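# Move the empty wash bottle from shelf bench to cart tray

## Task

Take the empty wash bottle from the shelved bench and place it in the cart's top tray so it rests within the tray's walls; lying on its side is fine. The task fails if any wash bottle touches the floor or if the robot tips over or ends up tilted. Finally release the bottle and move the hand away; the bottle must stay put without the robot holding it.

## Robot and tools

ROBOT. A wheeled base with a vertical column, a tilting head and two six-joint arms (left and right), each with a two-finger gripper. Folded, as at the start, it measures 0.73 m long, 0.62 m wide and 1.88 m tall, with its front 0.40 m ahead of the column. The base drives forward or back and turns in place; it cannot move sideways. The hands cannot reach the floor: the lowest is about 0.47 m up (0.3 m ahead), and the reach is roughly 1 m from a shoulder. Loose objects may occasionally get a short push from outside.

FRAMES. Base frame: origin on the floor below the column, midway between the drive wheels; x forward, y left, z up. left_hand and right_hand are reported in this frame as the point where the fingers meet (the tips extend 8 mm further). The hand's z axis runs along the fingers (quat_wxyz maps (0, 0, 1) onto it), and its y axis runs across the opening. The odometry frame is the base frame as it was when the scene began.

execute_actions(actions, cameras). actions is a list holding one action or nothing (an empty list only returns state and pictures). An action may contain:
- base: exactly one of {"translate_m": d}, a straight drive relative to the current position in metres, forward positive, -3 to 3; or {"rotate_rad": d}, a turn in place relative to the current heading in radians, left (counter-clockwise from above) positive, -3.2 to 3.2. Both are offsets counted from the last reported base state.
- joints: a dictionary of absolute joint targets by name. Arm joints left_joint1_rad..left_joint6_rad and right_joint1_rad..right_joint6_rad are in radians; ranges per arm are joint1 -2.879 to 2.879, joint2 0 to 3.141, joint3 0 to 3.019, joint4 -1.692 to 1.57, joint5 -1.57 to 1.57 (positive swings the hand to the robot's right), joint6 -2.094 to 2.094 (positive rolls clockwise viewed from behind). left_gripper_m and right_gripper_m set fingertip spacing in metres, 0 to 0.093. head_tilt_rad is -0.61 to 1.308, positive tilts down, 0 is about level. Done-tolerances: head 0.03; joints 1-6: 0.045, 0.14, 0.09, 0.055, 0.03, 0.035; gripper 0.003.
- speeds: optional caps for translate_m (0.05 to 0.8 m/s) or rotate_rad (0.1 to 1 rad/s); the maximum is the default. Arms are not slowed by this. A base move needing more than 8.667 s is refused; no action exceeds 15 s.
All motions in an action start together. Omitted joints may keep pushing toward older targets. Any unknown key or out-of-range number rejects the whole call without motion. cameras picks images: cam_head_left, cam_head_right, cam_left_wrist, cam_right_wrist, nav_camera, or all (default); [] gives none.

wait(seconds): 0 to 10 s, no new command; returns state and pictures. zoom_image(camera, region): enlarges [x0, y0, x1, y1] pixels (origin top-left, at most 504 by 504) from that camera's latest full image. finished_scene(scene): ends the scene irreversibly once the robot has held the last command; report the scene number. Answering without any tool call ends everything.

ARM GEOMETRY (approximate). With joint1 at -1.57 (left) or 1.57 (right) and joints 5 and 6 at 0, the arm moves in a vertical forward plane 0.23 m beside the column. Let a = j2 - 0.35, b = 1.05 + j2 - j3, c = b - j4 (c = 1.57 means fingers point straight down). Hand point: ahead = 0.12 + 0.39 sin a + 0.38 cos b + 0.25 cos c; up = 1.46 + 0.39 cos a - 0.38 sin b - 0.25 sin c. Example: j2, j3, j4 = 0.93, 0.78, 0.14 gives 0.60 m ahead, 1.21 m up. Real hands sit up to ~5 cm lower and nearer the column (~12 cm under heavy or far loads); trust the reported hand position (1-6 cm error). Light loads (up to 0.3 kg) are fine out to 0.6 m ahead between 0.65 and 1.6 m up with fingers down.

GRIPPER. Fingers are 7 cm long; outside width is the opening plus 1 cm at the tips and plus 5 cm at the base; housing 10 cm wide, 7 cm thick. To grasp, command an opening smaller than the object; off_target is then expected. A reported opening staying at least 0.002 m above target means something is held. Opening fingers against walls can lift the container.

RESULT LINES. base_status and joint_status: done, off_target (resting short, may still push), contact_stop (base only; wheel stalled, reverse 0.05 m before retrying or turning), time_out, not_followed (a safety check withheld arm targets because of self, other-arm or obstacle proximity; back the moved joints off by 0.05 rad or more, or move the other arm). on_its_own lists uncommanded behaviour; held at is a target, not a position. A blocked arm keeps pushing and can overheat; resend its reported joint positions to relax it (a loaded arm sags slightly). A reported stop cancels later motion calls in the same reply. wheel_motors_off = 1 after ~3 s of hard base pushing (motors off 2 s). motor_effort covers only the wheels (positive pushes forward; peak in brackets). turned_by_wheels vs turned_by_imu differing by over ~4 % and 0.05 rad means slip or collision. base_tilt is in degrees; a drop of 0.5 in forward while moving means leaning back: reverse 0.05 m. Tabletops 0.30-1.20 m high can slide over the base and strike the column. MOTOR HOT warns at 85 °C; at 100 °C the arm drops its load (OVER-TEMPERATURE FAULT).

CAUTION. Small joint changes (under ~0.03 rad, 0.08 for joints 2 and 3) may not move anything; approach contacts in 0.05 rad steps from the last target. Never let the arms collide or press together. Avoid drops, slams, hard pushes, and anything landing on the floor.

CAMERAS. Head cameras sit 1.47-1.58 m up, looking down by about head_tilt_rad; straight ahead may be off image centre by up to 0.3 rad. Wrist cameras look along the fingers, angled 0.62 rad toward the hand's +x; closed fingertips reach image centre; image right is the hand's -y. nav_camera is at the base front, 0.23 m up, facing forward.

Each tool is called after "Emit:" by a JSON object that holds its "method" and its "body", one argument or row to a line.

## Session

Emit:
{"method": "execute_actions", "body": {
  "actions": []
}}

Scene clock: 0.00 s.
Joint torques (N m, as the arm reports them, + toward a larger angle): no reading
base_odometry: x=+0.000 y=+0.000 heading=+0.000 (m, m, rad; odometry frame)
turned_by_wheels: +0.000 (rad since the last result)
turned_by_imu: +0.000 (rad since the last result)
base_tilt: forward=+0.0 right=+0.2 (deg)
base_status: not commanded
joint_positions: head_tilt_rad=+0.879 left_joint1_rad=-1.565 left_joint2_rad=+0.906 left_joint3_rad=+0.440 left_joint4_rad=-0.969 left_joint5_rad=-0.026 left_joint6_rad=-0.076 left_gripper_m=+0.095 right_joint1_rad=+1.579 right_joint2_rad=+0.921 right_joint3_rad=+0.370 right_joint4_rad=-0.985 right_joint5_rad=+0.006 right_joint6_rad=-0.022 right_gripper_m=+0.095
joint_status: not commanded
wheel_motors_off: 0
motor_effort: left_wheel=+2 right_wheel=+3 (%)
left_hand: x=+0.1562 y=+0.2303 z=+1.2504 quat_wxyz=(+0.439, +0.031, -0.897, -0.030) (m; base frame)
right_hand: x=+0.1143 y=-0.2249 z=+1.2673 quat_wxyz=(+0.485, +0.015, -0.875, -0.005) (m; base frame)
pictures: cam_head_left, cam_head_right, cam_left_wrist, cam_right_wrist, nav_camera
Images, in order (width x height): cam_head_left 672x504, cam_head_right 672x504, cam_left_wrist 504x504, cam_right_wrist 504x504, nav_camera 672x504.

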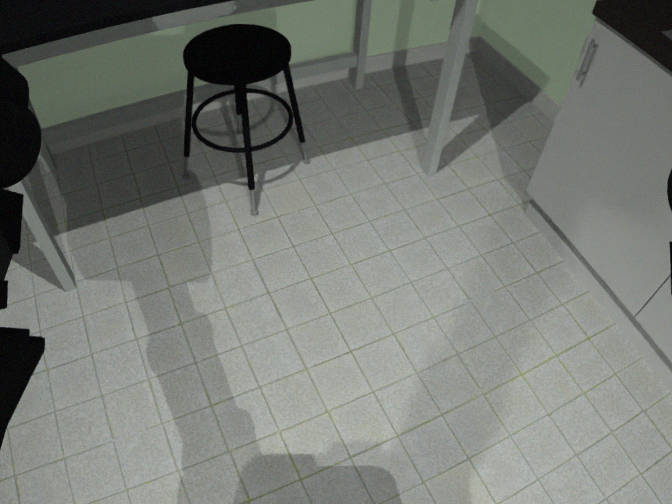

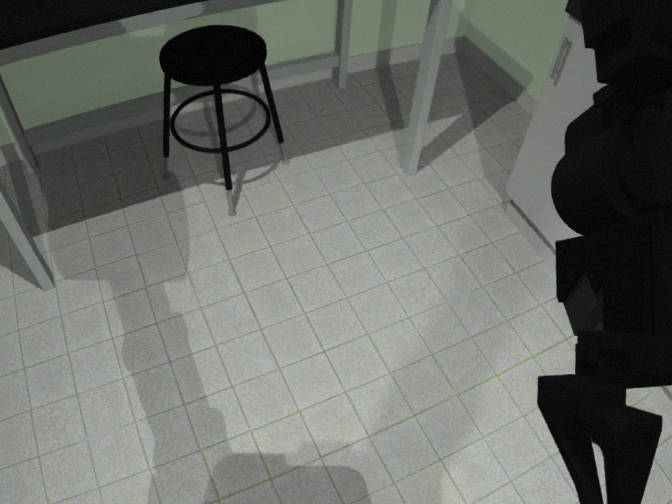

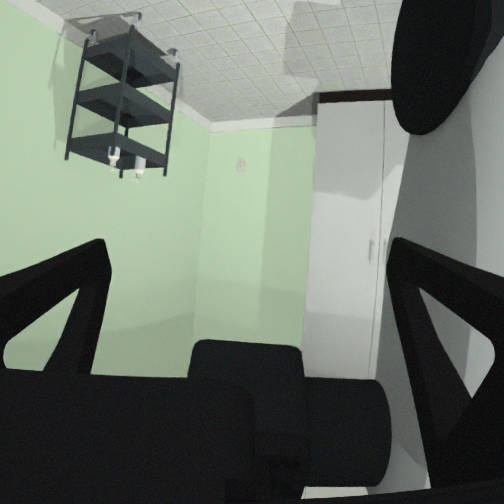

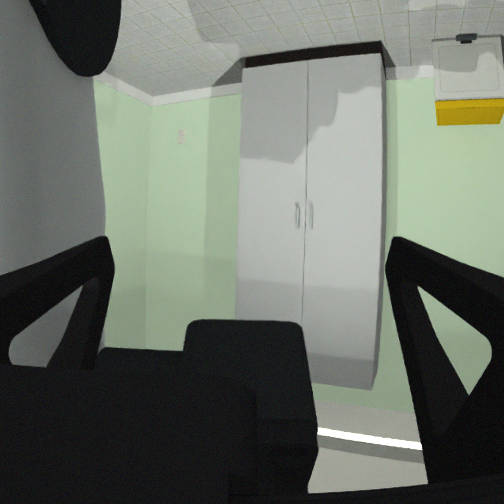

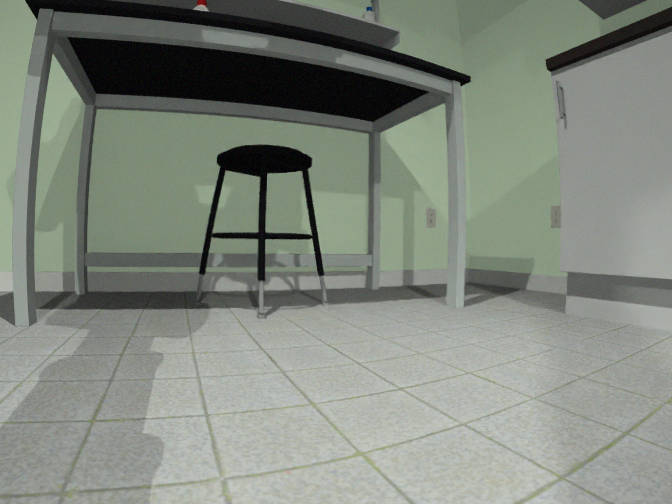

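Emit:
{"method": "execute_actions", "body": {
  "actions": [
    {"joints":{"head_tilt_rad":0.25}}
  ],
  "cameras": ["cam_head_left","cam_head_right"]
}}

Scene clock: 8.97 s.
Joint torques (N m, as the arm reports them, + toward a larger angle): left_arm=[-0.7  -7.22 -0.63 -1.25  0.02 -0.1 ] | right_arm=[-0.55 -5.66 -1.68 -1.46  0.07  0.1 ]
base_odometry: x=+0.000 y=+0.000 heading=+0.000 (m, m, rad; odometry frame)
turned_by_wheels: +0.000 (rad since the last result)
turned_by_imu: +0.001 (rad since the last result)
base_tilt: forward=-0.1 right=+0.3 (deg)
base_status: not commanded
joint_positions: head_tilt_rad=+0.270 left_joint1_rad=-1.565 left_joint2_rad=+0.906 left_joint3_rad=+0.440 left_joint4_rad=-0.969 left_joint5_rad=-0.026 left_joint6_rad=-0.076 left_gripper_m=+0.095 right_joint1_rad=+1.579 right_joint2_rad=+0.921 right_joint3_rad=+0.370 right_joint4_rad=-0.985 right_joint5_rad=+0.006 right_joint6_rad=-0.022 right_gripper_m=+0.095
joint_status: all done
wheel_motors_off: 0
motor_effort: left_wheel=+2(2) right_wheel=+3(3) (%)
left_hand: x=+0.1562 y=+0.2303 z=+1.2504 quat_wxyz=(+0.439, +0.031, -0.897, -0.030) (m; base frame)
right_hand: x=+0.1143 y=-0.2249 z=+1.2673 quat_wxyz=(+0.485, +0.015, -0.875, -0.005) (m; base frame)
pictures: cam_head_left, cam_head_right
Images, in order (width x height): cam_head_left 672x504, cam_head_right 672x504.

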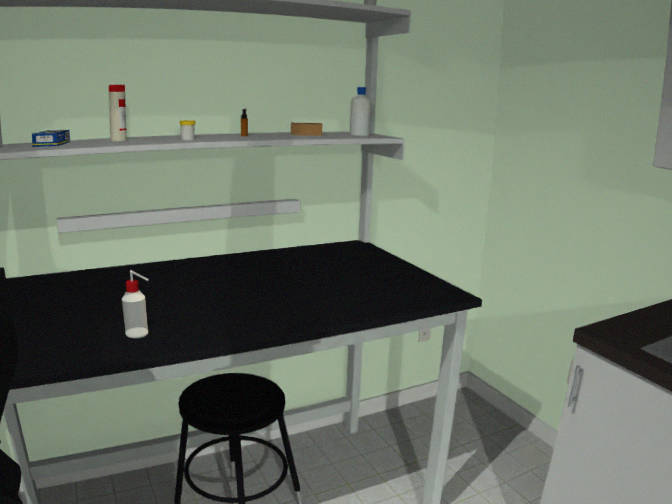

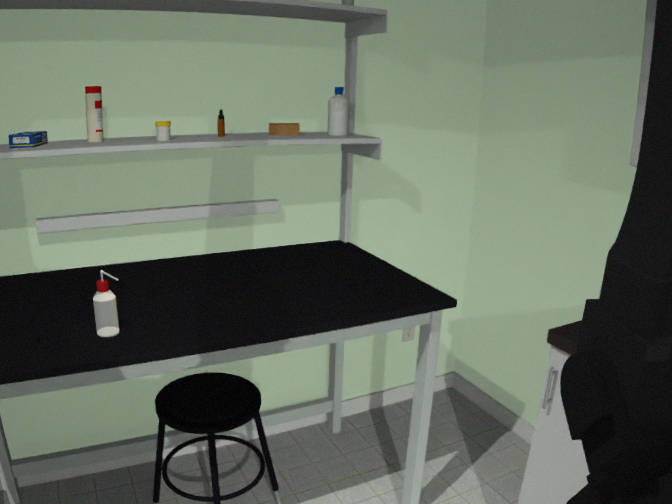

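Emit:
{"method": "execute_actions", "body": {
  "actions": [
    {"base":{"rotate_rad":0.5}}
  ],
  "cameras": ["cam_head_left","nav_camera"]
}}

Scene clock: 16.23 s.
Joint torques (N m, as the arm reports them, + toward a larger angle): left_arm=[-0.52 -7.75 -0.51 -1.26 -0.04 -0.07] | right_arm=[-0.61 -5.51 -1.69 -1.6   0.08  0.1 ]
base_odometry: x=+0.000 y=+0.000 heading=+0.499 (m, m, rad; odometry frame)
turned_by_wheels: +0.499 (rad since the last result)
turned_by_imu: +0.494 (rad since the last result)
base_tilt: forward=+0.0 right=+0.2 (deg)
base_status: done
joint_positions: head_tilt_rad=+0.269 left_joint1_rad=-1.565 left_joint2_rad=+0.906 left_joint3_rad=+0.440 left_joint4_rad=-0.969 left_joint5_rad=-0.026 left_joint6_rad=-0.076 left_gripper_m=+0.095 right_joint1_rad=+1.579 right_joint2_rad=+0.921 right_joint3_rad=+0.370 right_joint4_rad=-0.985 right_joint5_rad=+0.006 right_joint6_rad=-0.022 right_gripper_m=+0.095
joint_status: not commanded
wheel_motors_off: 0
motor_effort: left_wheel=-2(28) right_wheel=+0(31) (%)
left_hand: x=+0.1562 y=+0.2303 z=+1.2504 quat_wxyz=(+0.439, +0.031, -0.897, -0.030) (m; base frame)
right_hand: x=+0.1143 y=-0.2249 z=+1.2673 quat_wxyz=(+0.485, +0.015, -0.875, -0.005) (m; base frame)
pictures: cam_head_left, nav_camera
Images, in order (width x height): cam_head_left 672x504, nav_camera 672x504.

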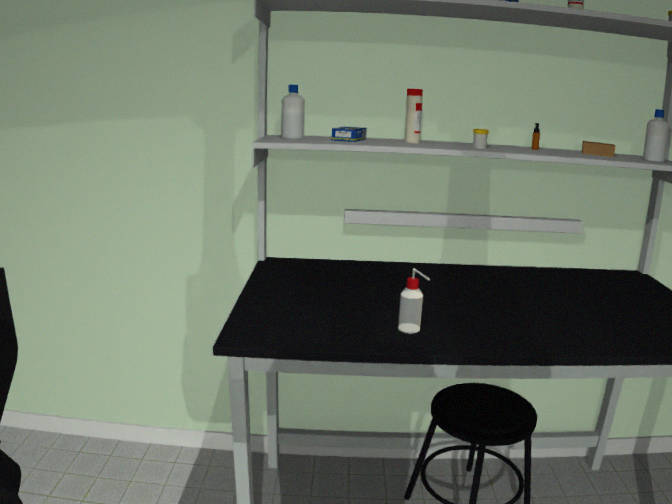

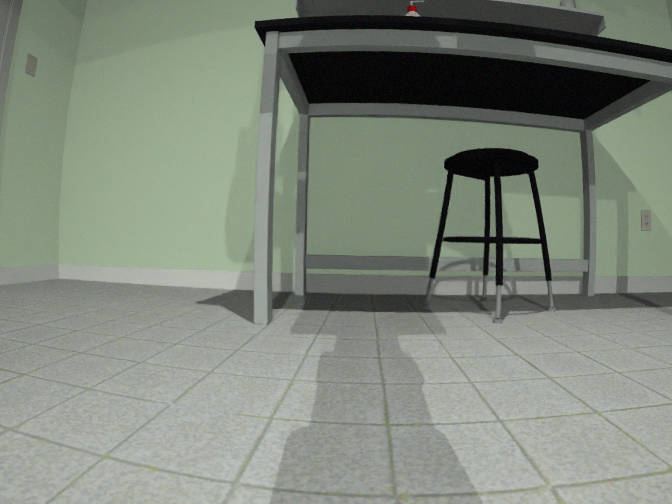

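Emit:
{"method": "execute_actions", "body": {
  "actions": [
    {"base":{"translate_m":0.6},"joints":{"right_joint1_rad":1.57,"right_joint2_rad":1.85,"right_joint3_rad":1.15,"right_joint4_rad":1.25,"right_joint5_rad":0,"right_joint6_rad":0,"head_tilt_rad":0.6}}
  ],
  "cameras": ["cam_head_left","cam_head_right","cam_right_wrist","nav_camera"]
}}

Scene clock: 63.70 s.
Joint torques (N m, as the arm reports them, + toward a larger angle): left_arm=[-0.59 -8.34 -0.89 -1.31 -0.01 -0.06] | right_arm=[ -1.12 -15.03   0.15   2.64  -0.04   0.22]
base_odometry: x=+0.527 y=+0.287 heading=+0.499 (m, m, rad; odometry frame)
turned_by_wheels: +0.000 (rad since the last result)
turned_by_imu: +0.001 (rad since the last result)
base_tilt: forward=-0.1 right=+0.1 (deg)
base_status: done
joint_positions: head_tilt_rad=+0.604 left_joint1_rad=-1.565 left_joint2_rad=+0.907 left_joint3_rad=+0.442 left_joint4_rad=-0.969 left_joint5_rad=-0.026 left_joint6_rad=-0.076 left_gripper_m=+0.095 right_joint1_rad=+1.579 right_joint2_rad=+1.849 right_joint3_rad=+1.153 right_joint4_rad=+1.226 right_joint5_rad=+0.004 right_joint6_rad=-0.009 right_gripper_m=+0.095
joint_status: all done
wheel_motors_off: 0
motor_effort: left_wheel=+0(50) right_wheel=+0(49) (%)
left_hand: x=+0.1571 y=+0.2303 z=+1.2500 quat_wxyz=(+0.438, +0.031, -0.898, -0.030) (m; base frame)
right_hand: x=+0.6559 y=-0.2201 z=+0.9843 quat_wxyz=(-0.503, +0.003, -0.864, +0.000) (m; base frame)
pictures: cam_head_left, cam_head_right, cam_right_wrist, nav_camera
Images, in order (width x height): cam_head_left 672x504, cam_head_right 672x504, cam_right_wrist 504x504, nav_camera 672x504.

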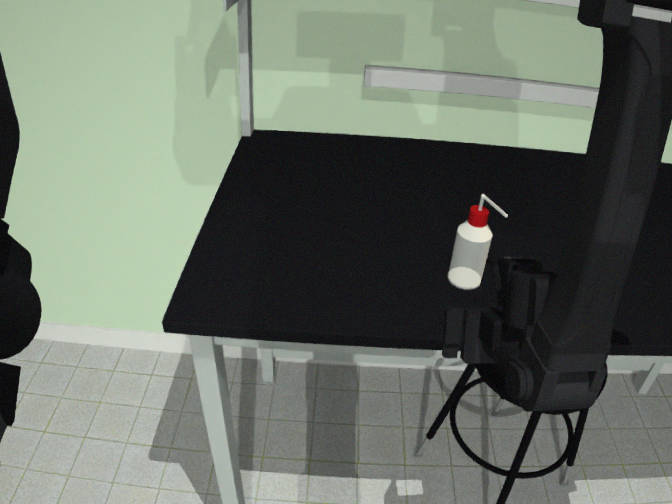

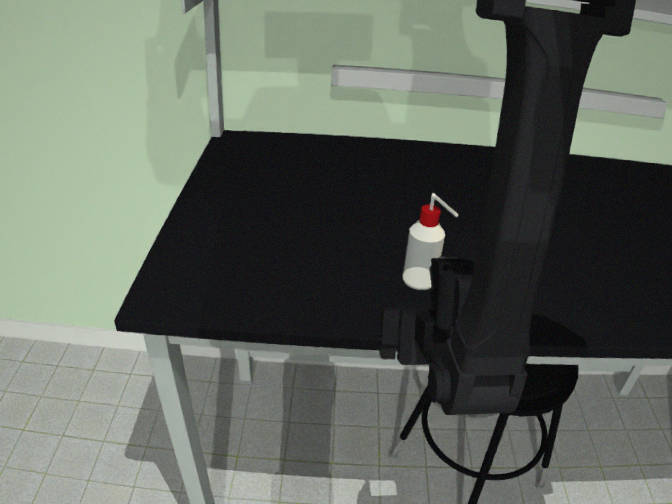

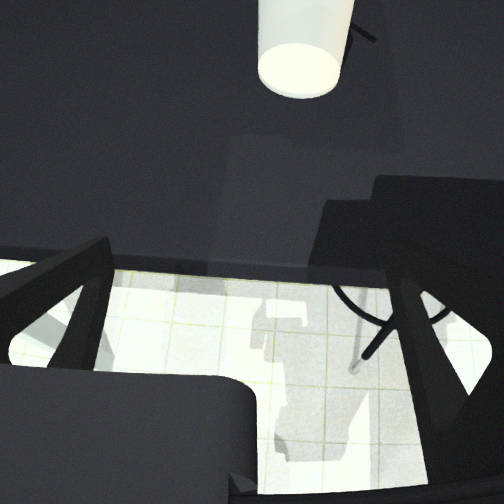

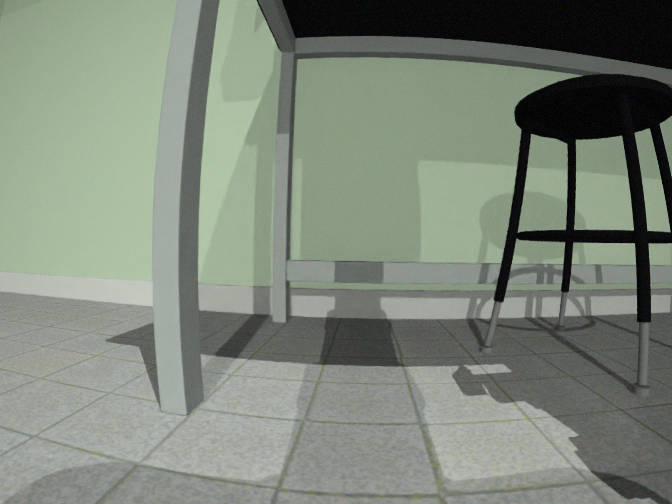

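Emit:
{"method": "execute_actions", "body": {
  "actions": [
    {"base":{"rotate_rad":-0.045}}
  ],
  "cameras": []
}}

Emit:
{"method": "execute_actions", "body": {
  "actions": [
    {"base":{"translate_m":0.12},"speeds":{"translate_m":0.2}}
  ],
  "cameras": ["cam_head_left","cam_right_wrist"]
}}

Scene clock: 73.77 s.
Joint torques (N m, as the arm reports them, + toward a larger angle): left_arm=[-0.56 -7.32 -0.7  -1.42 -0.02 -0.04] | right_arm=[ -1.02 -15.02   0.06   2.75  -0.03   0.2 ]
base_odometry: x=+0.527 y=+0.287 heading=+0.455 (m, m, rad; odometry frame)
turned_by_wheels: -0.044 (rad since the last result)
turned_by_imu: -0.043 (rad since the last result)
base_tilt: forward=+0.0 right=+0.2 (deg)
base_status: done
joint_positions: head_tilt_rad=+0.604 left_joint1_rad=-1.565 left_joint2_rad=+0.907 left_joint3_rad=+0.442 left_joint4_rad=-0.969 left_joint5_rad=-0.026 left_joint6_rad=-0.076 left_gripper_m=+0.095 right_joint1_rad=+1.574 right_joint2_rad=+1.849 right_joint3_rad=+1.153 right_joint4_rad=+1.226 right_joint5_rad=+0.003 right_joint6_rad=-0.009 right_gripper_m=+0.095
joint_status: not commanded
wheel_motors_off: 0
motor_effort: left_wheel=+0(31) right_wheel=-1(37) (%)
left_hand: x=+0.1569 y=+0.2303 z=+1.2501 quat_wxyz=(+0.439, +0.031, -0.898, -0.030) (m; base frame)
right_hand: x=+0.6559 y=-0.2239 z=+0.9843 quat_wxyz=(-0.503, +0.003, -0.864, +0.002) (m; base frame)
pictures: none
No camera images: the call's "cameras" was empty. Leave "cameras" out to get every camera's image.

Scene clock: 75.30 s.
Joint torques (N m, as the arm reports them, + toward a larger angle): left_arm=[-0.42 -7.87 -0.64 -1.49 -0.02 -0.08] | right_arm=[ -0.65 -14.85   0.18   2.71   0.     0.19]
base_odometry: x=+0.635 y=+0.340 heading=+0.455 (m, m, rad; odometry frame)
turned_by_wheels: -0.001 (rad since the last result)
turned_by_imu: -0.001 (rad since the last result)
base_tilt: forward=+0.0 right=+0.3 (deg)
base_status: done
joint_positions: head_tilt_rad=+0.604 left_joint1_rad=-1.565 left_joint2_rad=+0.907 left_joint3_rad=+0.441 left_joint4_rad=-0.969 left_joint5_rad=-0.026 left_joint6_rad=-0.076 left_gripper_m=+0.095 right_joint1_rad=+1.574 right_joint2_rad=+1.849 right_joint3_rad=+1.151 right_joint4_rad=+1.226 right_joint5_rad=+0.003 right_joint6_rad=-0.009 right_gripper_m=+0.095
joint_status: not commanded
wheel_motors_off: 0
motor_effort: left_wheel=+0(34) right_wheel=+1(59) (%)
left_hand: x=+0.1565 y=+0.2303 z=+1.2502 quat_wxyz=(+0.439, +0.031, -0.897, -0.030) (m; base frame)
right_hand: x=+0.6554 y=-0.2239 z=+0.9843 quat_wxyz=(-0.502, +0.003, -0.865, +0.002) (m; base frame)
pictures: cam_head_left, cam_right_wrist
Images, in order (width x height): cam_head_left 672x504, cam_right_wrist 504x504.

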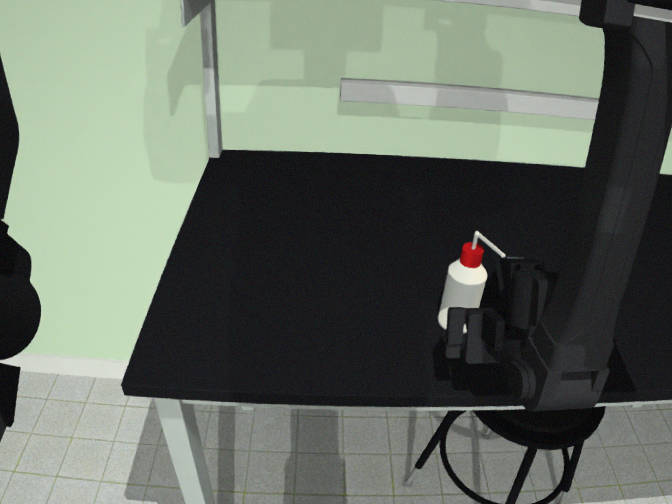

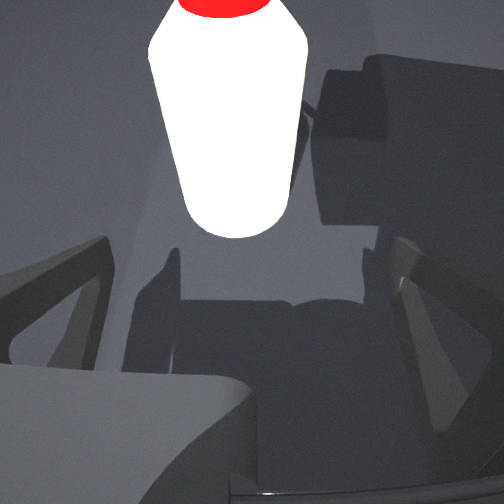

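Emit:
{"method": "execute_actions", "body": {
  "actions": [
    {"base":{"translate_m":0.09},"speeds":{"translate_m":0.1}}
  ],
  "cameras": ["cam_head_left","cam_right_wrist"]
}}

Scene clock: 82.70 s.
Joint torques (N m, as the arm reports them, + toward a larger angle): left_arm=[-0.48 -7.64 -0.74 -1.32 -0.01 -0.04] | right_arm=[ -0.96 -15.01   0.27   2.69  -0.02   0.2 ]
base_odometry: x=+0.716 y=+0.380 heading=+0.454 (m, m, rad; odometry frame)
turned_by_wheels: -0.001 (rad since the last result)
turned_by_imu: +0.000 (rad since the last result)
base_tilt: forward=+0.0 right=+0.2 (deg)
base_status: done
joint_positions: head_tilt_rad=+0.604 left_joint1_rad=-1.565 left_joint2_rad=+0.906 left_joint3_rad=+0.440 left_joint4_rad=-0.969 left_joint5_rad=-0.026 left_joint6_rad=-0.076 left_gripper_m=+0.095 right_joint1_rad=+1.574 right_joint2_rad=+1.849 right_joint3_rad=+1.151 right_joint4_rad=+1.226 right_joint5_rad=+0.003 right_joint6_rad=-0.009 right_gripper_m=+0.095
joint_status: not commanded
wheel_motors_off: 0
motor_effort: left_wheel=+0(32) right_wheel=+0(38) (%)
left_hand: x=+0.1562 y=+0.2303 z=+1.2504 quat_wxyz=(+0.439, +0.031, -0.897, -0.030) (m; base frame)
right_hand: x=+0.6552 y=-0.2239 z=+0.9842 quat_wxyz=(-0.502, +0.003, -0.865, +0.002) (m; base frame)
pictures: cam_head_left, cam_right_wrist
Images, in order (width x height): cam_head_left 672x504, cam_right_wrist 504x504.

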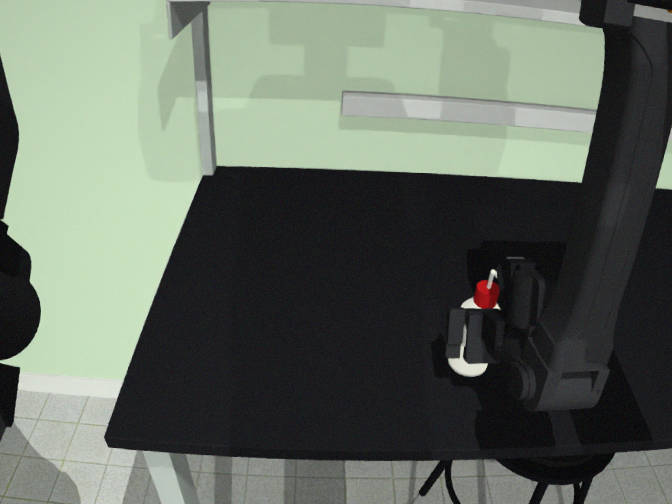

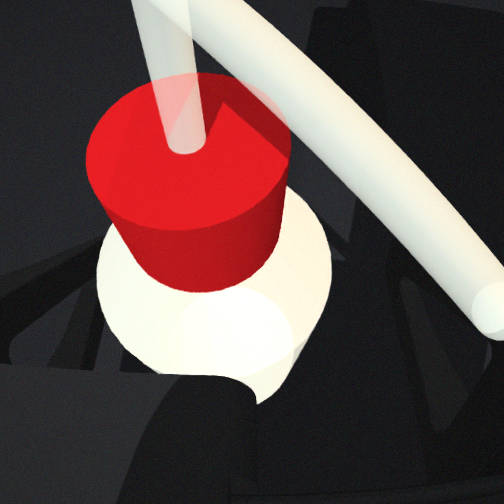

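Emit:
{"method": "execute_actions", "body": {
  "actions": [
    {"joints":{"right_gripper_m":0.04}}
  ],
  "cameras": ["cam_head_left","cam_right_wrist"]
}}

Scene clock: 87.87 s.
Joint torques (N m, as the arm reports them, + toward a larger angle): left_arm=[-0.76 -7.32 -0.56 -1.5  -0.03 -0.07] | right_arm=[ -0.56 -15.16   0.22   2.67   0.01   0.19]
base_odometry: x=+0.716 y=+0.380 heading=+0.454 (m, m, rad; odometry frame)
turned_by_wheels: +0.000 (rad since the last result)
turned_by_imu: +0.001 (rad since the last result)
base_tilt: forward=-0.1 right=+0.2 (deg)
base_status: not commanded
joint_positions: head_tilt_rad=+0.604 left_joint1_rad=-1.565 left_joint2_rad=+0.906 left_joint3_rad=+0.440 left_joint4_rad=-0.969 left_joint5_rad=-0.026 left_joint6_rad=-0.076 left_gripper_m=+0.095 right_joint1_rad=+1.574 right_joint2_rad=+1.849 right_joint3_rad=+1.151 right_joint4_rad=+1.226 right_joint5_rad=+0.002 right_joint6_rad=-0.009 right_gripper_m=+0.055
joint_status: right_gripper_m off_target (ended at +0.055, target +0.040)
wheel_motors_off: 0
motor_effort: left_wheel=-1(1) right_wheel=+0(0) (%)
left_hand: x=+0.1562 y=+0.2303 z=+1.2504 quat_wxyz=(+0.439, +0.031, -0.897, -0.030) (m; base frame)
right_hand: x=+0.6552 y=-0.2237 z=+0.9842 quat_wxyz=(-0.502, +0.004, -0.865, +0.002) (m; base frame)
pictures: cam_head_left, cam_right_wrist
Images, in order (width x height): cam_head_left 672x504, cam_right_wrist 504x504.

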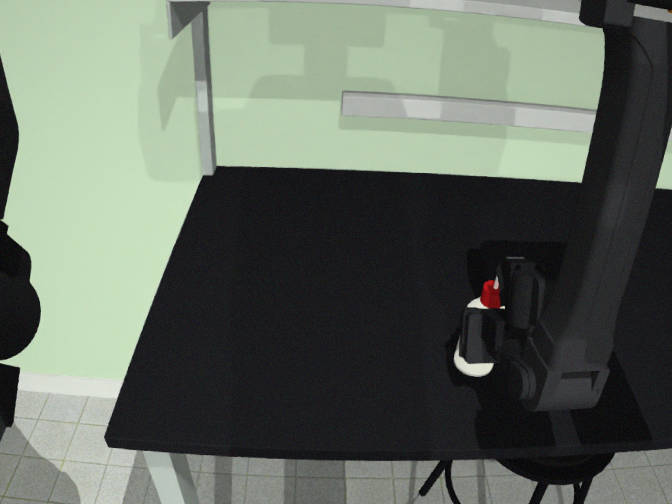

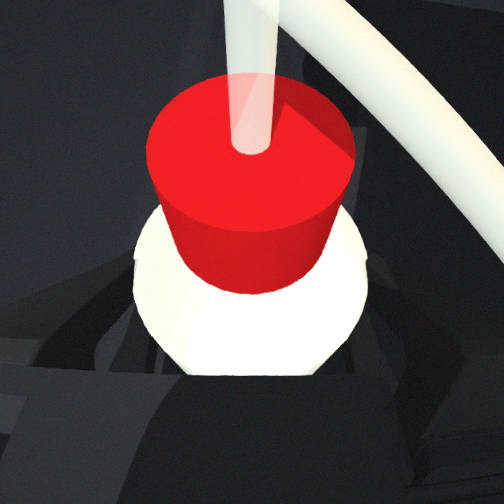

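Emit:
{"method": "execute_actions", "body": {
  "actions": [
    {"joints":{"right_joint2_rad":1.55,"right_joint3_rad":0.9,"right_joint4_rad":1.2,"right_gripper_m":0.03}}
  ],
  "cameras": ["cam_head_left","cam_right_wrist"]
}}

Scene clock: 98.70 s.
Joint torques (N m, as the arm reports them, + toward a larger angle): left_arm=[-0.63 -7.38 -0.81 -1.38 -0.03 -0.07] | right_arm=[ -0.88 -14.     0.6    1.46   0.01   0.21]
base_odometry: x=+0.716 y=+0.380 heading=+0.454 (m, m, rad; odometry frame)
turned_by_wheels: +0.000 (rad since the last result)
turned_by_imu: +0.001 (rad since the last result)
base_tilt: forward=+0.0 right=+0.1 (deg)
base_status: not commanded
joint_positions: head_tilt_rad=+0.604 left_joint1_rad=-1.565 left_joint2_rad=+0.906 left_joint3_rad=+0.440 left_joint4_rad=-0.969 left_joint5_rad=-0.026 left_joint6_rad=-0.076 left_gripper_m=+0.095 right_joint1_rad=+1.574 right_joint2_rad=+1.537 right_joint3_rad=+0.904 right_joint4_rad=+1.210 right_joint5_rad=+0.002 right_joint6_rad=-0.009 right_gripper_m=+0.055
joint_status: right_gripper_m off_target (ended at +0.055, target +0.030); the others done
wheel_motors_off: 0
motor_effort: left_wheel=-1(1) right_wheel=+0(1) (%)
left_hand: x=+0.1562 y=+0.2303 z=+1.2504 quat_wxyz=(+0.439, +0.031, -0.897, -0.030) (m; base frame)
right_hand: x=+0.6585 y=-0.2240 z=+1.1073 quat_wxyz=(-0.523, +0.003, -0.853, +0.002) (m; base frame)
pictures: cam_head_left, cam_right_wrist
Images, in order (width x height): cam_head_left 672x504, cam_right_wrist 504x504.

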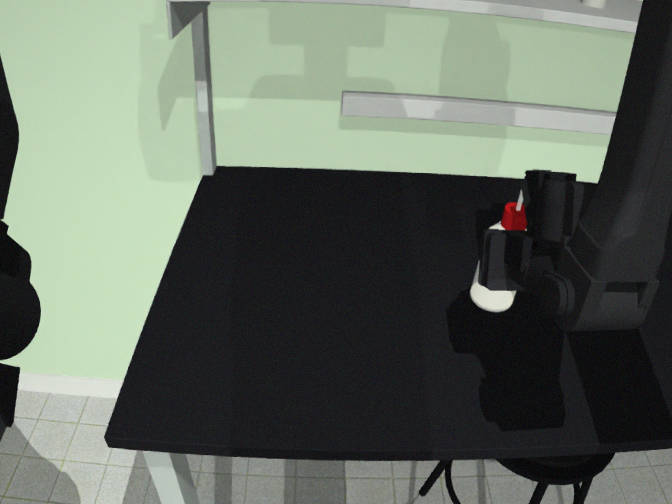

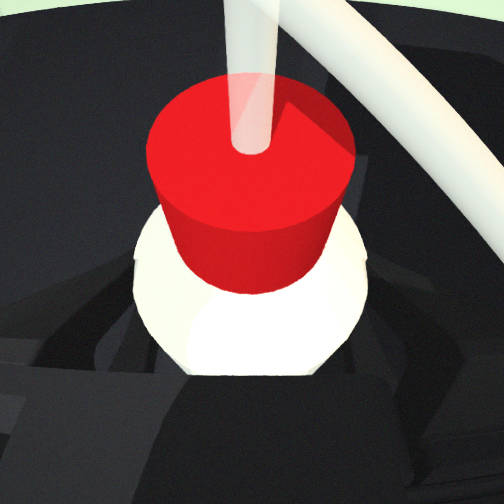

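Emit:
{"method": "execute_actions", "body": {
  "actions": [
    {"base":{"translate_m":-0.6},"joints":{"head_tilt_rad":0.35}}
  ],
  "cameras": []
}}

Emit:
{"method": "execute_actions", "body": {
  "actions": [
    {"base":{"rotate_rad":2.0}}
  ],
  "cameras": ["cam_head_left","cam_head_right","nav_camera"]
}}

Scene clock: 108.73 s.
Joint torques (N m, as the arm reports them, + toward a larger angle): left_arm=[-1.01 -7.   -0.39 -1.39 -0.01 -0.07] | right_arm=[ -0.86 -14.03   1.22   1.45   0.     0.2 ]
base_odometry: x=+0.176 y=+0.117 heading=+0.453 (m, m, rad; odometry frame)
turned_by_wheels: -0.001 (rad since the last result)
turned_by_imu: +0.000 (rad since the last result)
base_tilt: forward=+0.0 right=+0.3 (deg)
base_status: done
joint_positions: head_tilt_rad=+0.369 left_joint1_rad=-1.565 left_joint2_rad=+0.906 left_joint3_rad=+0.438 left_joint4_rad=-0.969 left_joint5_rad=-0.026 left_joint6_rad=-0.076 left_gripper_m=+0.095 right_joint1_rad=+1.574 right_joint2_rad=+1.542 right_joint3_rad=+0.897 right_joint4_rad=+1.210 right_joint5_rad=+0.002 right_joint6_rad=-0.009 right_gripper_m=+0.055
joint_status: all done
wheel_motors_off: 0
motor_effort: left_wheel=-1(30) right_wheel=+1(56) (%)
left_hand: x=+0.1551 y=+0.2303 z=+1.2508 quat_wxyz=(+0.440, +0.031, -0.897, -0.030) (m; base frame)
right_hand: x=+0.6533 y=-0.2240 z=+1.1036 quat_wxyz=(-0.517, +0.003, -0.856, +0.002) (m; base frame)
pictures: none
No camera images: the call's "cameras" was empty. Leave "cameras" out to get every camera's image.

Scene clock: 112.07 s.
Joint torques (N m, as the arm reports them, + toward a larger angle): left_arm=[-0.27 -7.07 -0.68 -1.4  -0.02 -0.09] | right_arm=[ -0.59 -13.91   1.07   1.29   0.01   0.2 ]
base_odometry: x=+0.176 y=+0.117 heading=+2.453 (m, m, rad; odometry frame)
turned_by_wheels: +1.999 (rad since the last result)
turned_by_imu: +1.980 (rad since the last result)
base_tilt: forward=-0.1 right=+0.2 (deg)
base_status: done
joint_positions: head_tilt_rad=+0.369 left_joint1_rad=-1.565 left_joint2_rad=+0.906 left_joint3_rad=+0.441 left_joint4_rad=-0.969 left_joint5_rad=-0.026 left_joint6_rad=-0.076 left_gripper_m=+0.095 right_joint1_rad=+1.573 right_joint2_rad=+1.542 right_joint3_rad=+0.898 right_joint4_rad=+1.210 right_joint5_rad=+0.002 right_joint6_rad=-0.009 right_gripper_m=+0.055
joint_status: not commanded
wheel_motors_off: 0
motor_effort: left_wheel=+0(33) right_wheel=+0(43) (%)
left_hand: x=+0.1565 y=+0.2303 z=+1.2503 quat_wxyz=(+0.439, +0.031, -0.898, -0.030) (m; base frame)
right_hand: x=+0.6541 y=-0.2243 z=+1.1039 quat_wxyz=(-0.518, +0.003, -0.855, +0.002) (m; base frame)
pictures: cam_head_left, cam_head_right, nav_camera
Images, in order (width x height): cam_head_left 672x504, cam_head_right 672x504, nav_camera 672x504.

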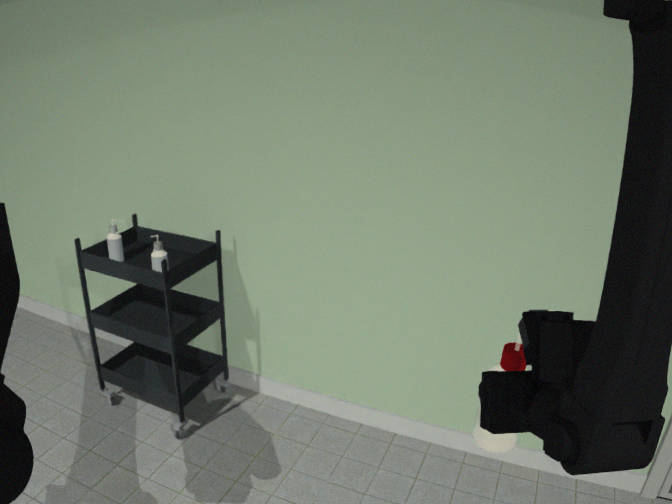

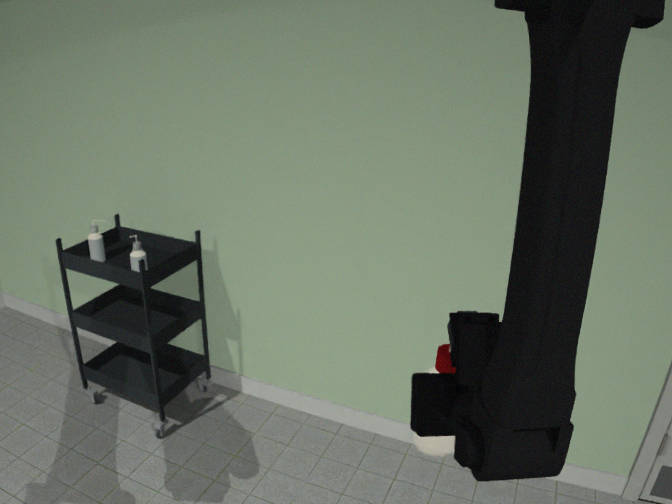

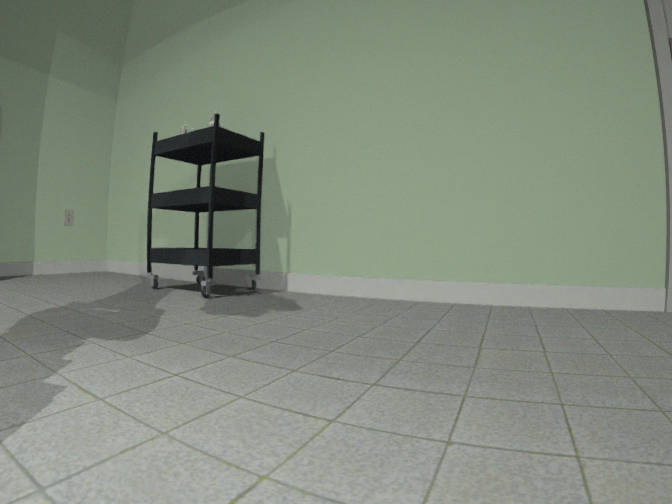

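Emit:
{"method": "execute_actions", "body": {
  "actions": [
    {"base":{"rotate_rad":0.33}}
  ],
  "cameras": []
}}

Emit:
{"method": "execute_actions", "body": {
  "actions": [
    {"base":{"translate_m":1.0},"joints":{"head_tilt_rad":0.7}}
  ],
  "cameras": ["cam_head_left","cam_head_right","nav_camera"]
}}

Scene clock: 123.43 s.
Joint torques (N m, as the arm reports them, + toward a larger angle): left_arm=[-0.62 -7.58 -0.59 -1.37 -0.02 -0.07] | right_arm=[ -0.42 -13.78   1.11   1.42   0.02   0.22]
base_odometry: x=+0.176 y=+0.117 heading=+2.782 (m, m, rad; odometry frame)
turned_by_wheels: +0.330 (rad since the last result)
turned_by_imu: +0.328 (rad since the last result)
base_tilt: forward=-0.1 right=+0.3 (deg)
base_status: done
joint_positions: head_tilt_rad=+0.369 left_joint1_rad=-1.565 left_joint2_rad=+0.906 left_joint3_rad=+0.441 left_joint4_rad=-0.969 left_joint5_rad=-0.026 left_joint6_rad=-0.076 left_gripper_m=+0.095 right_joint1_rad=+1.573 right_joint2_rad=+1.542 right_joint3_rad=+0.898 right_joint4_rad=+1.210 right_joint5_rad=+0.002 right_joint6_rad=-0.009 right_gripper_m=+0.055
joint_status: not commanded
wheel_motors_off: 0
motor_effort: left_wheel=+0(28) right_wheel=+0(30) (%)
left_hand: x=+0.1565 y=+0.2303 z=+1.2503 quat_wxyz=(+0.439, +0.031, -0.898, -0.030) (m; base frame)
right_hand: x=+0.6541 y=-0.2245 z=+1.1039 quat_wxyz=(-0.518, +0.003, -0.855, +0.002) (m; base frame)
pictures: none
No camera images: the call's "cameras" was empty. Leave "cameras" out to get every camera's image.

Scene clock: 126.57 s.
Joint torques (N m, as the arm reports them, + toward a larger angle): left_arm=[-0.64 -7.4  -0.81 -1.36 -0.01 -0.08] | right_arm=[ -0.38 -14.09   0.8    1.43   0.     0.2 ]
base_odometry: x=-0.760 y=+0.468 heading=+2.782 (m, m, rad; odometry frame)
turned_by_wheels: +0.000 (rad since the last result)
turned_by_imu: +0.001 (rad since the last result)
base_tilt: forward=+0.0 right=+0.3 (deg)
base_status: done
joint_positions: head_tilt_rad=+0.703 left_joint1_rad=-1.565 left_joint2_rad=+0.906 left_joint3_rad=+0.443 left_joint4_rad=-0.969 left_joint5_rad=-0.026 left_joint6_rad=-0.076 left_gripper_m=+0.095 right_joint1_rad=+1.573 right_joint2_rad=+1.543 right_joint3_rad=+0.901 right_joint4_rad=+1.210 right_joint5_rad=+0.002 right_joint6_rad=-0.009 right_gripper_m=+0.055
joint_status: all done
wheel_motors_off: 0
motor_effort: left_wheel=+0(41) right_wheel=+0(53) (%)
left_hand: x=+0.1575 y=+0.2303 z=+1.2500 quat_wxyz=(+0.438, +0.031, -0.898, -0.030) (m; base frame)
right_hand: x=+0.6550 y=-0.2245 z=+1.1037 quat_wxyz=(-0.519, +0.003, -0.855, +0.002) (m; base frame)
pictures: cam_head_left, cam_head_right, nav_camera
Images, in order (width x height): cam_head_left 672x504, cam_head_right 672x504, nav_camera 672x504.

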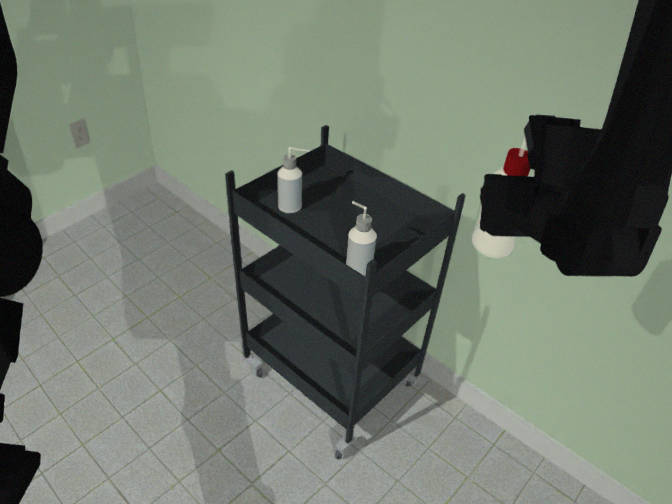

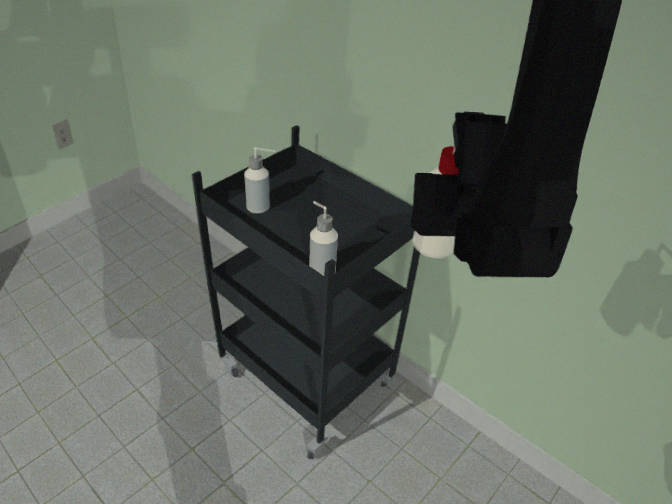

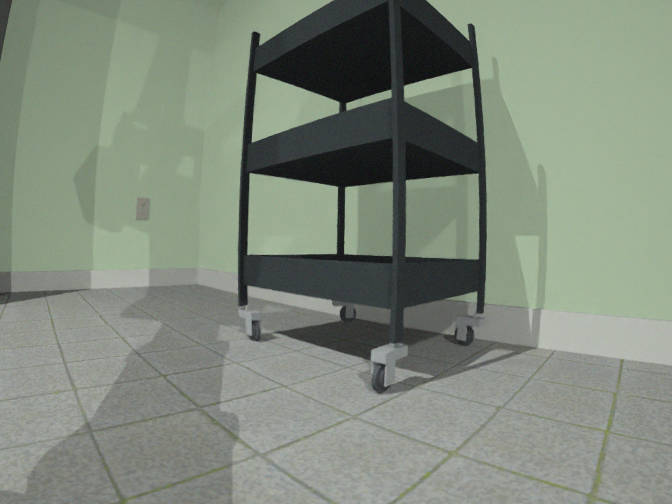

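Emit:
{"method": "execute_actions", "body": {
  "actions": [
    {"base":{"rotate_rad":0.06},"joints":{"right_joint2_rad":1.69,"right_joint3_rad":1.25,"right_joint4_rad":0.99}}
  ],
  "cameras": []
}}

Emit:
{"method": "execute_actions", "body": {
  "actions": [
    {"base":{"translate_m":0.42},"speeds":{"translate_m":0.3}}
  ],
  "cameras": ["cam_head_left","cam_head_right","nav_camera"]
}}

Scene clock: 156.53 s.
Joint torques (N m, as the arm reports them, + toward a larger angle): left_arm=[-0.86 -7.49 -0.88 -1.3  -0.01 -0.08] | right_arm=[ -0.53 -17.59   2.91   1.52   0.02   0.2 ]
base_odometry: x=-0.760 y=+0.468 heading=+2.841 (m, m, rad; odometry frame)
turned_by_wheels: +0.059 (rad since the last result)
turned_by_imu: +0.058 (rad since the last result)
base_tilt: forward=-0.1 right=+0.2 (deg)
base_status: done
joint_positions: head_tilt_rad=+0.703 left_joint1_rad=-1.565 left_joint2_rad=+0.906 left_joint3_rad=+0.443 left_joint4_rad=-0.969 left_joint5_rad=-0.026 left_joint6_rad=-0.076 left_gripper_m=+0.095 right_joint1_rad=+1.573 right_joint2_rad=+1.697 right_joint3_rad=+1.248 right_joint4_rad=+0.997 right_joint5_rad=+0.002 right_joint6_rad=-0.009 right_gripper_m=+0.055
joint_status: all done
wheel_motors_off: 0
motor_effort: left_wheel=-1(35) right_wheel=+1(40) (%)
left_hand: x=+0.1575 y=+0.2303 z=+1.2500 quat_wxyz=(+0.438, +0.031, -0.898, -0.030) (m; base frame)
right_hand: x=+0.7437 y=-0.2245 z=+1.0413 quat_wxyz=(-0.511, +0.004, -0.860, +0.002) (m; base frame)
pictures: none
No camera images: the call's "cameras" was empty. Leave "cameras" out to get every camera's image.

Scene clock: 159.13 s.
Joint torques (N m, as the arm reports them, + toward a larger angle): left_arm=[-0.35 -6.45 -0.57 -1.43 -0.03 -0.09] | right_arm=[ -0.54 -17.91   3.13   1.42   0.01   0.19]
base_odometry: x=-1.161 y=+0.593 heading=+2.841 (m, m, rad; odometry frame)
turned_by_wheels: +0.000 (rad since the last result)
turned_by_imu: +0.001 (rad since the last result)
base_tilt: forward=-0.1 right=+0.2 (deg)
base_status: done
joint_positions: head_tilt_rad=+0.703 left_joint1_rad=-1.565 left_joint2_rad=+0.906 left_joint3_rad=+0.440 left_joint4_rad=-0.969 left_joint5_rad=-0.026 left_joint6_rad=-0.076 left_gripper_m=+0.095 right_joint1_rad=+1.573 right_joint2_rad=+1.697 right_joint3_rad=+1.246 right_joint4_rad=+0.997 right_joint5_rad=+0.002 right_joint6_rad=-0.009 right_gripper_m=+0.055
joint_status: not commanded
wheel_motors_off: 0
motor_effort: left_wheel=+0(52) right_wheel=+0(33) (%)
left_hand: x=+0.1563 y=+0.2303 z=+1.2504 quat_wxyz=(+0.439, +0.031, -0.898, -0.030) (m; base frame)
right_hand: x=+0.7431 y=-0.2245 z=+1.0412 quat_wxyz=(-0.510, +0.004, -0.860, +0.002) (m; base frame)
pictures: cam_head_left, cam_head_right, nav_camera
Images, in order (width x height): cam_head_left 672x504, cam_head_right 672x504, nav_camera 672x504.

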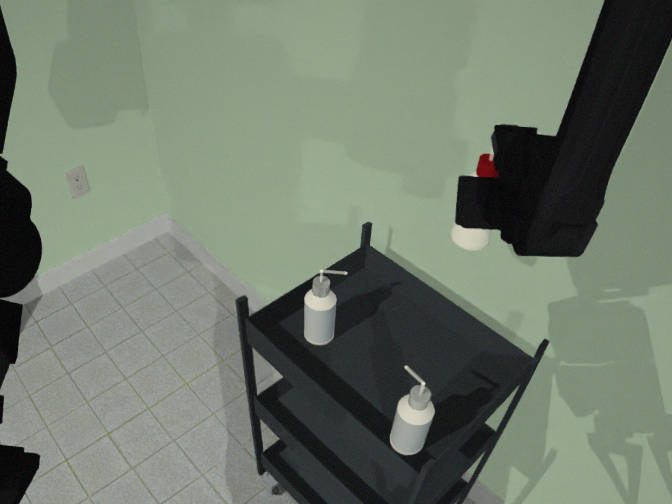

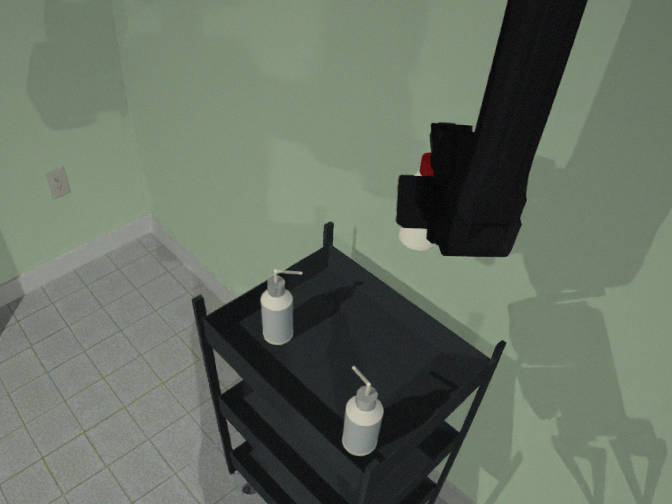

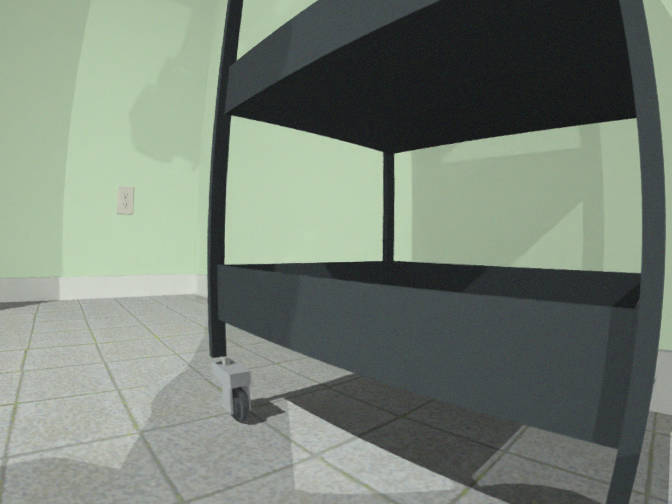

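Lower partway and check.

Emit:
{"method": "execute_actions", "body": {
  "actions": [
    {"joints":{"right_joint2_rad":2.0,"right_joint3_rad":1.56,"right_joint4_rad":0.99}}
  ],
  "cameras": ["cam_head_left","cam_head_right","cam_right_wrist"]
}}

Scene clock: 168.63 s.
Joint torques (N m, as the arm reports them, + toward a larger angle): left_arm=[-0.48 -7.17 -0.7  -1.48 -0.02 -0.06] | right_arm=[ -0.57 -19.12   4.01   1.4    0.01   0.2 ]
base_odometry: x=-1.161 y=+0.593 heading=+2.841 (m, m, rad; odometry frame)
turned_by_wheels: +0.000 (rad since the last result)
turned_by_imu: +0.001 (rad since the last result)
base_tilt: forward=+0.0 right=+0.2 (deg)
base_status: not commanded
joint_positions: head_tilt_rad=+0.703 left_joint1_rad=-1.565 left_joint2_rad=+0.906 left_joint3_rad=+0.440 left_joint4_rad=-0.969 left_joint5_rad=-0.026 left_joint6_rad=-0.076 left_gripper_m=+0.095 right_joint1_rad=+1.573 right_joint2_rad=+2.019 right_joint3_rad=+1.544 right_joint4_rad=+0.997 right_joint5_rad=+0.002 right_joint6_rad=-0.009 right_gripper_m=+0.055
joint_status: all done
wheel_motors_off: 0
motor_effort: left_wheel=+0(1) right_wheel=+0(0) (%)
left_hand: x=+0.1563 y=+0.2303 z=+1.2504 quat_wxyz=(+0.439, +0.031, -0.898, -0.030) (m; base frame)
right_hand: x=+0.7383 y=-0.2244 z=+0.9123 quat_wxyz=(-0.500, +0.004, -0.866, +0.002) (m; base frame)
pictures: cam_head_left, cam_head_right, cam_right_wrist
Images, in order (width x height): cam_head_left 672x504, cam_head_right 672x504, cam_right_wrist 504x504.

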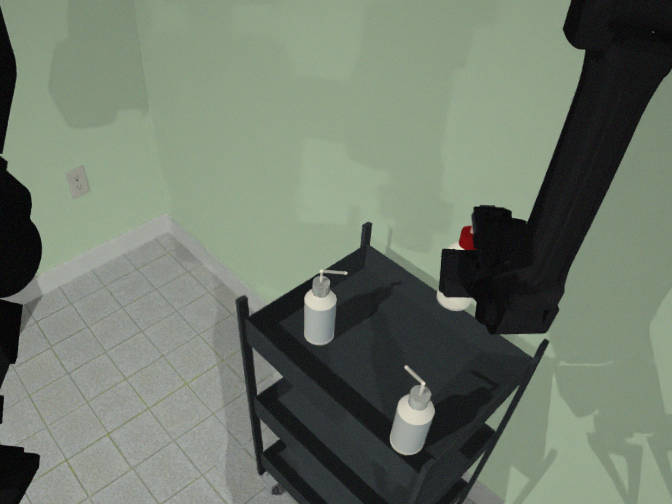

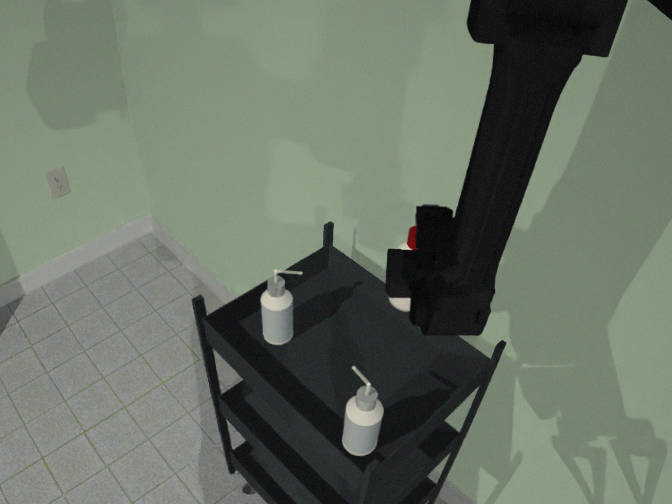

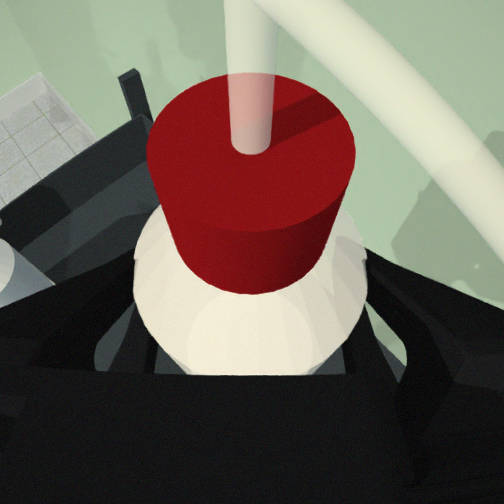

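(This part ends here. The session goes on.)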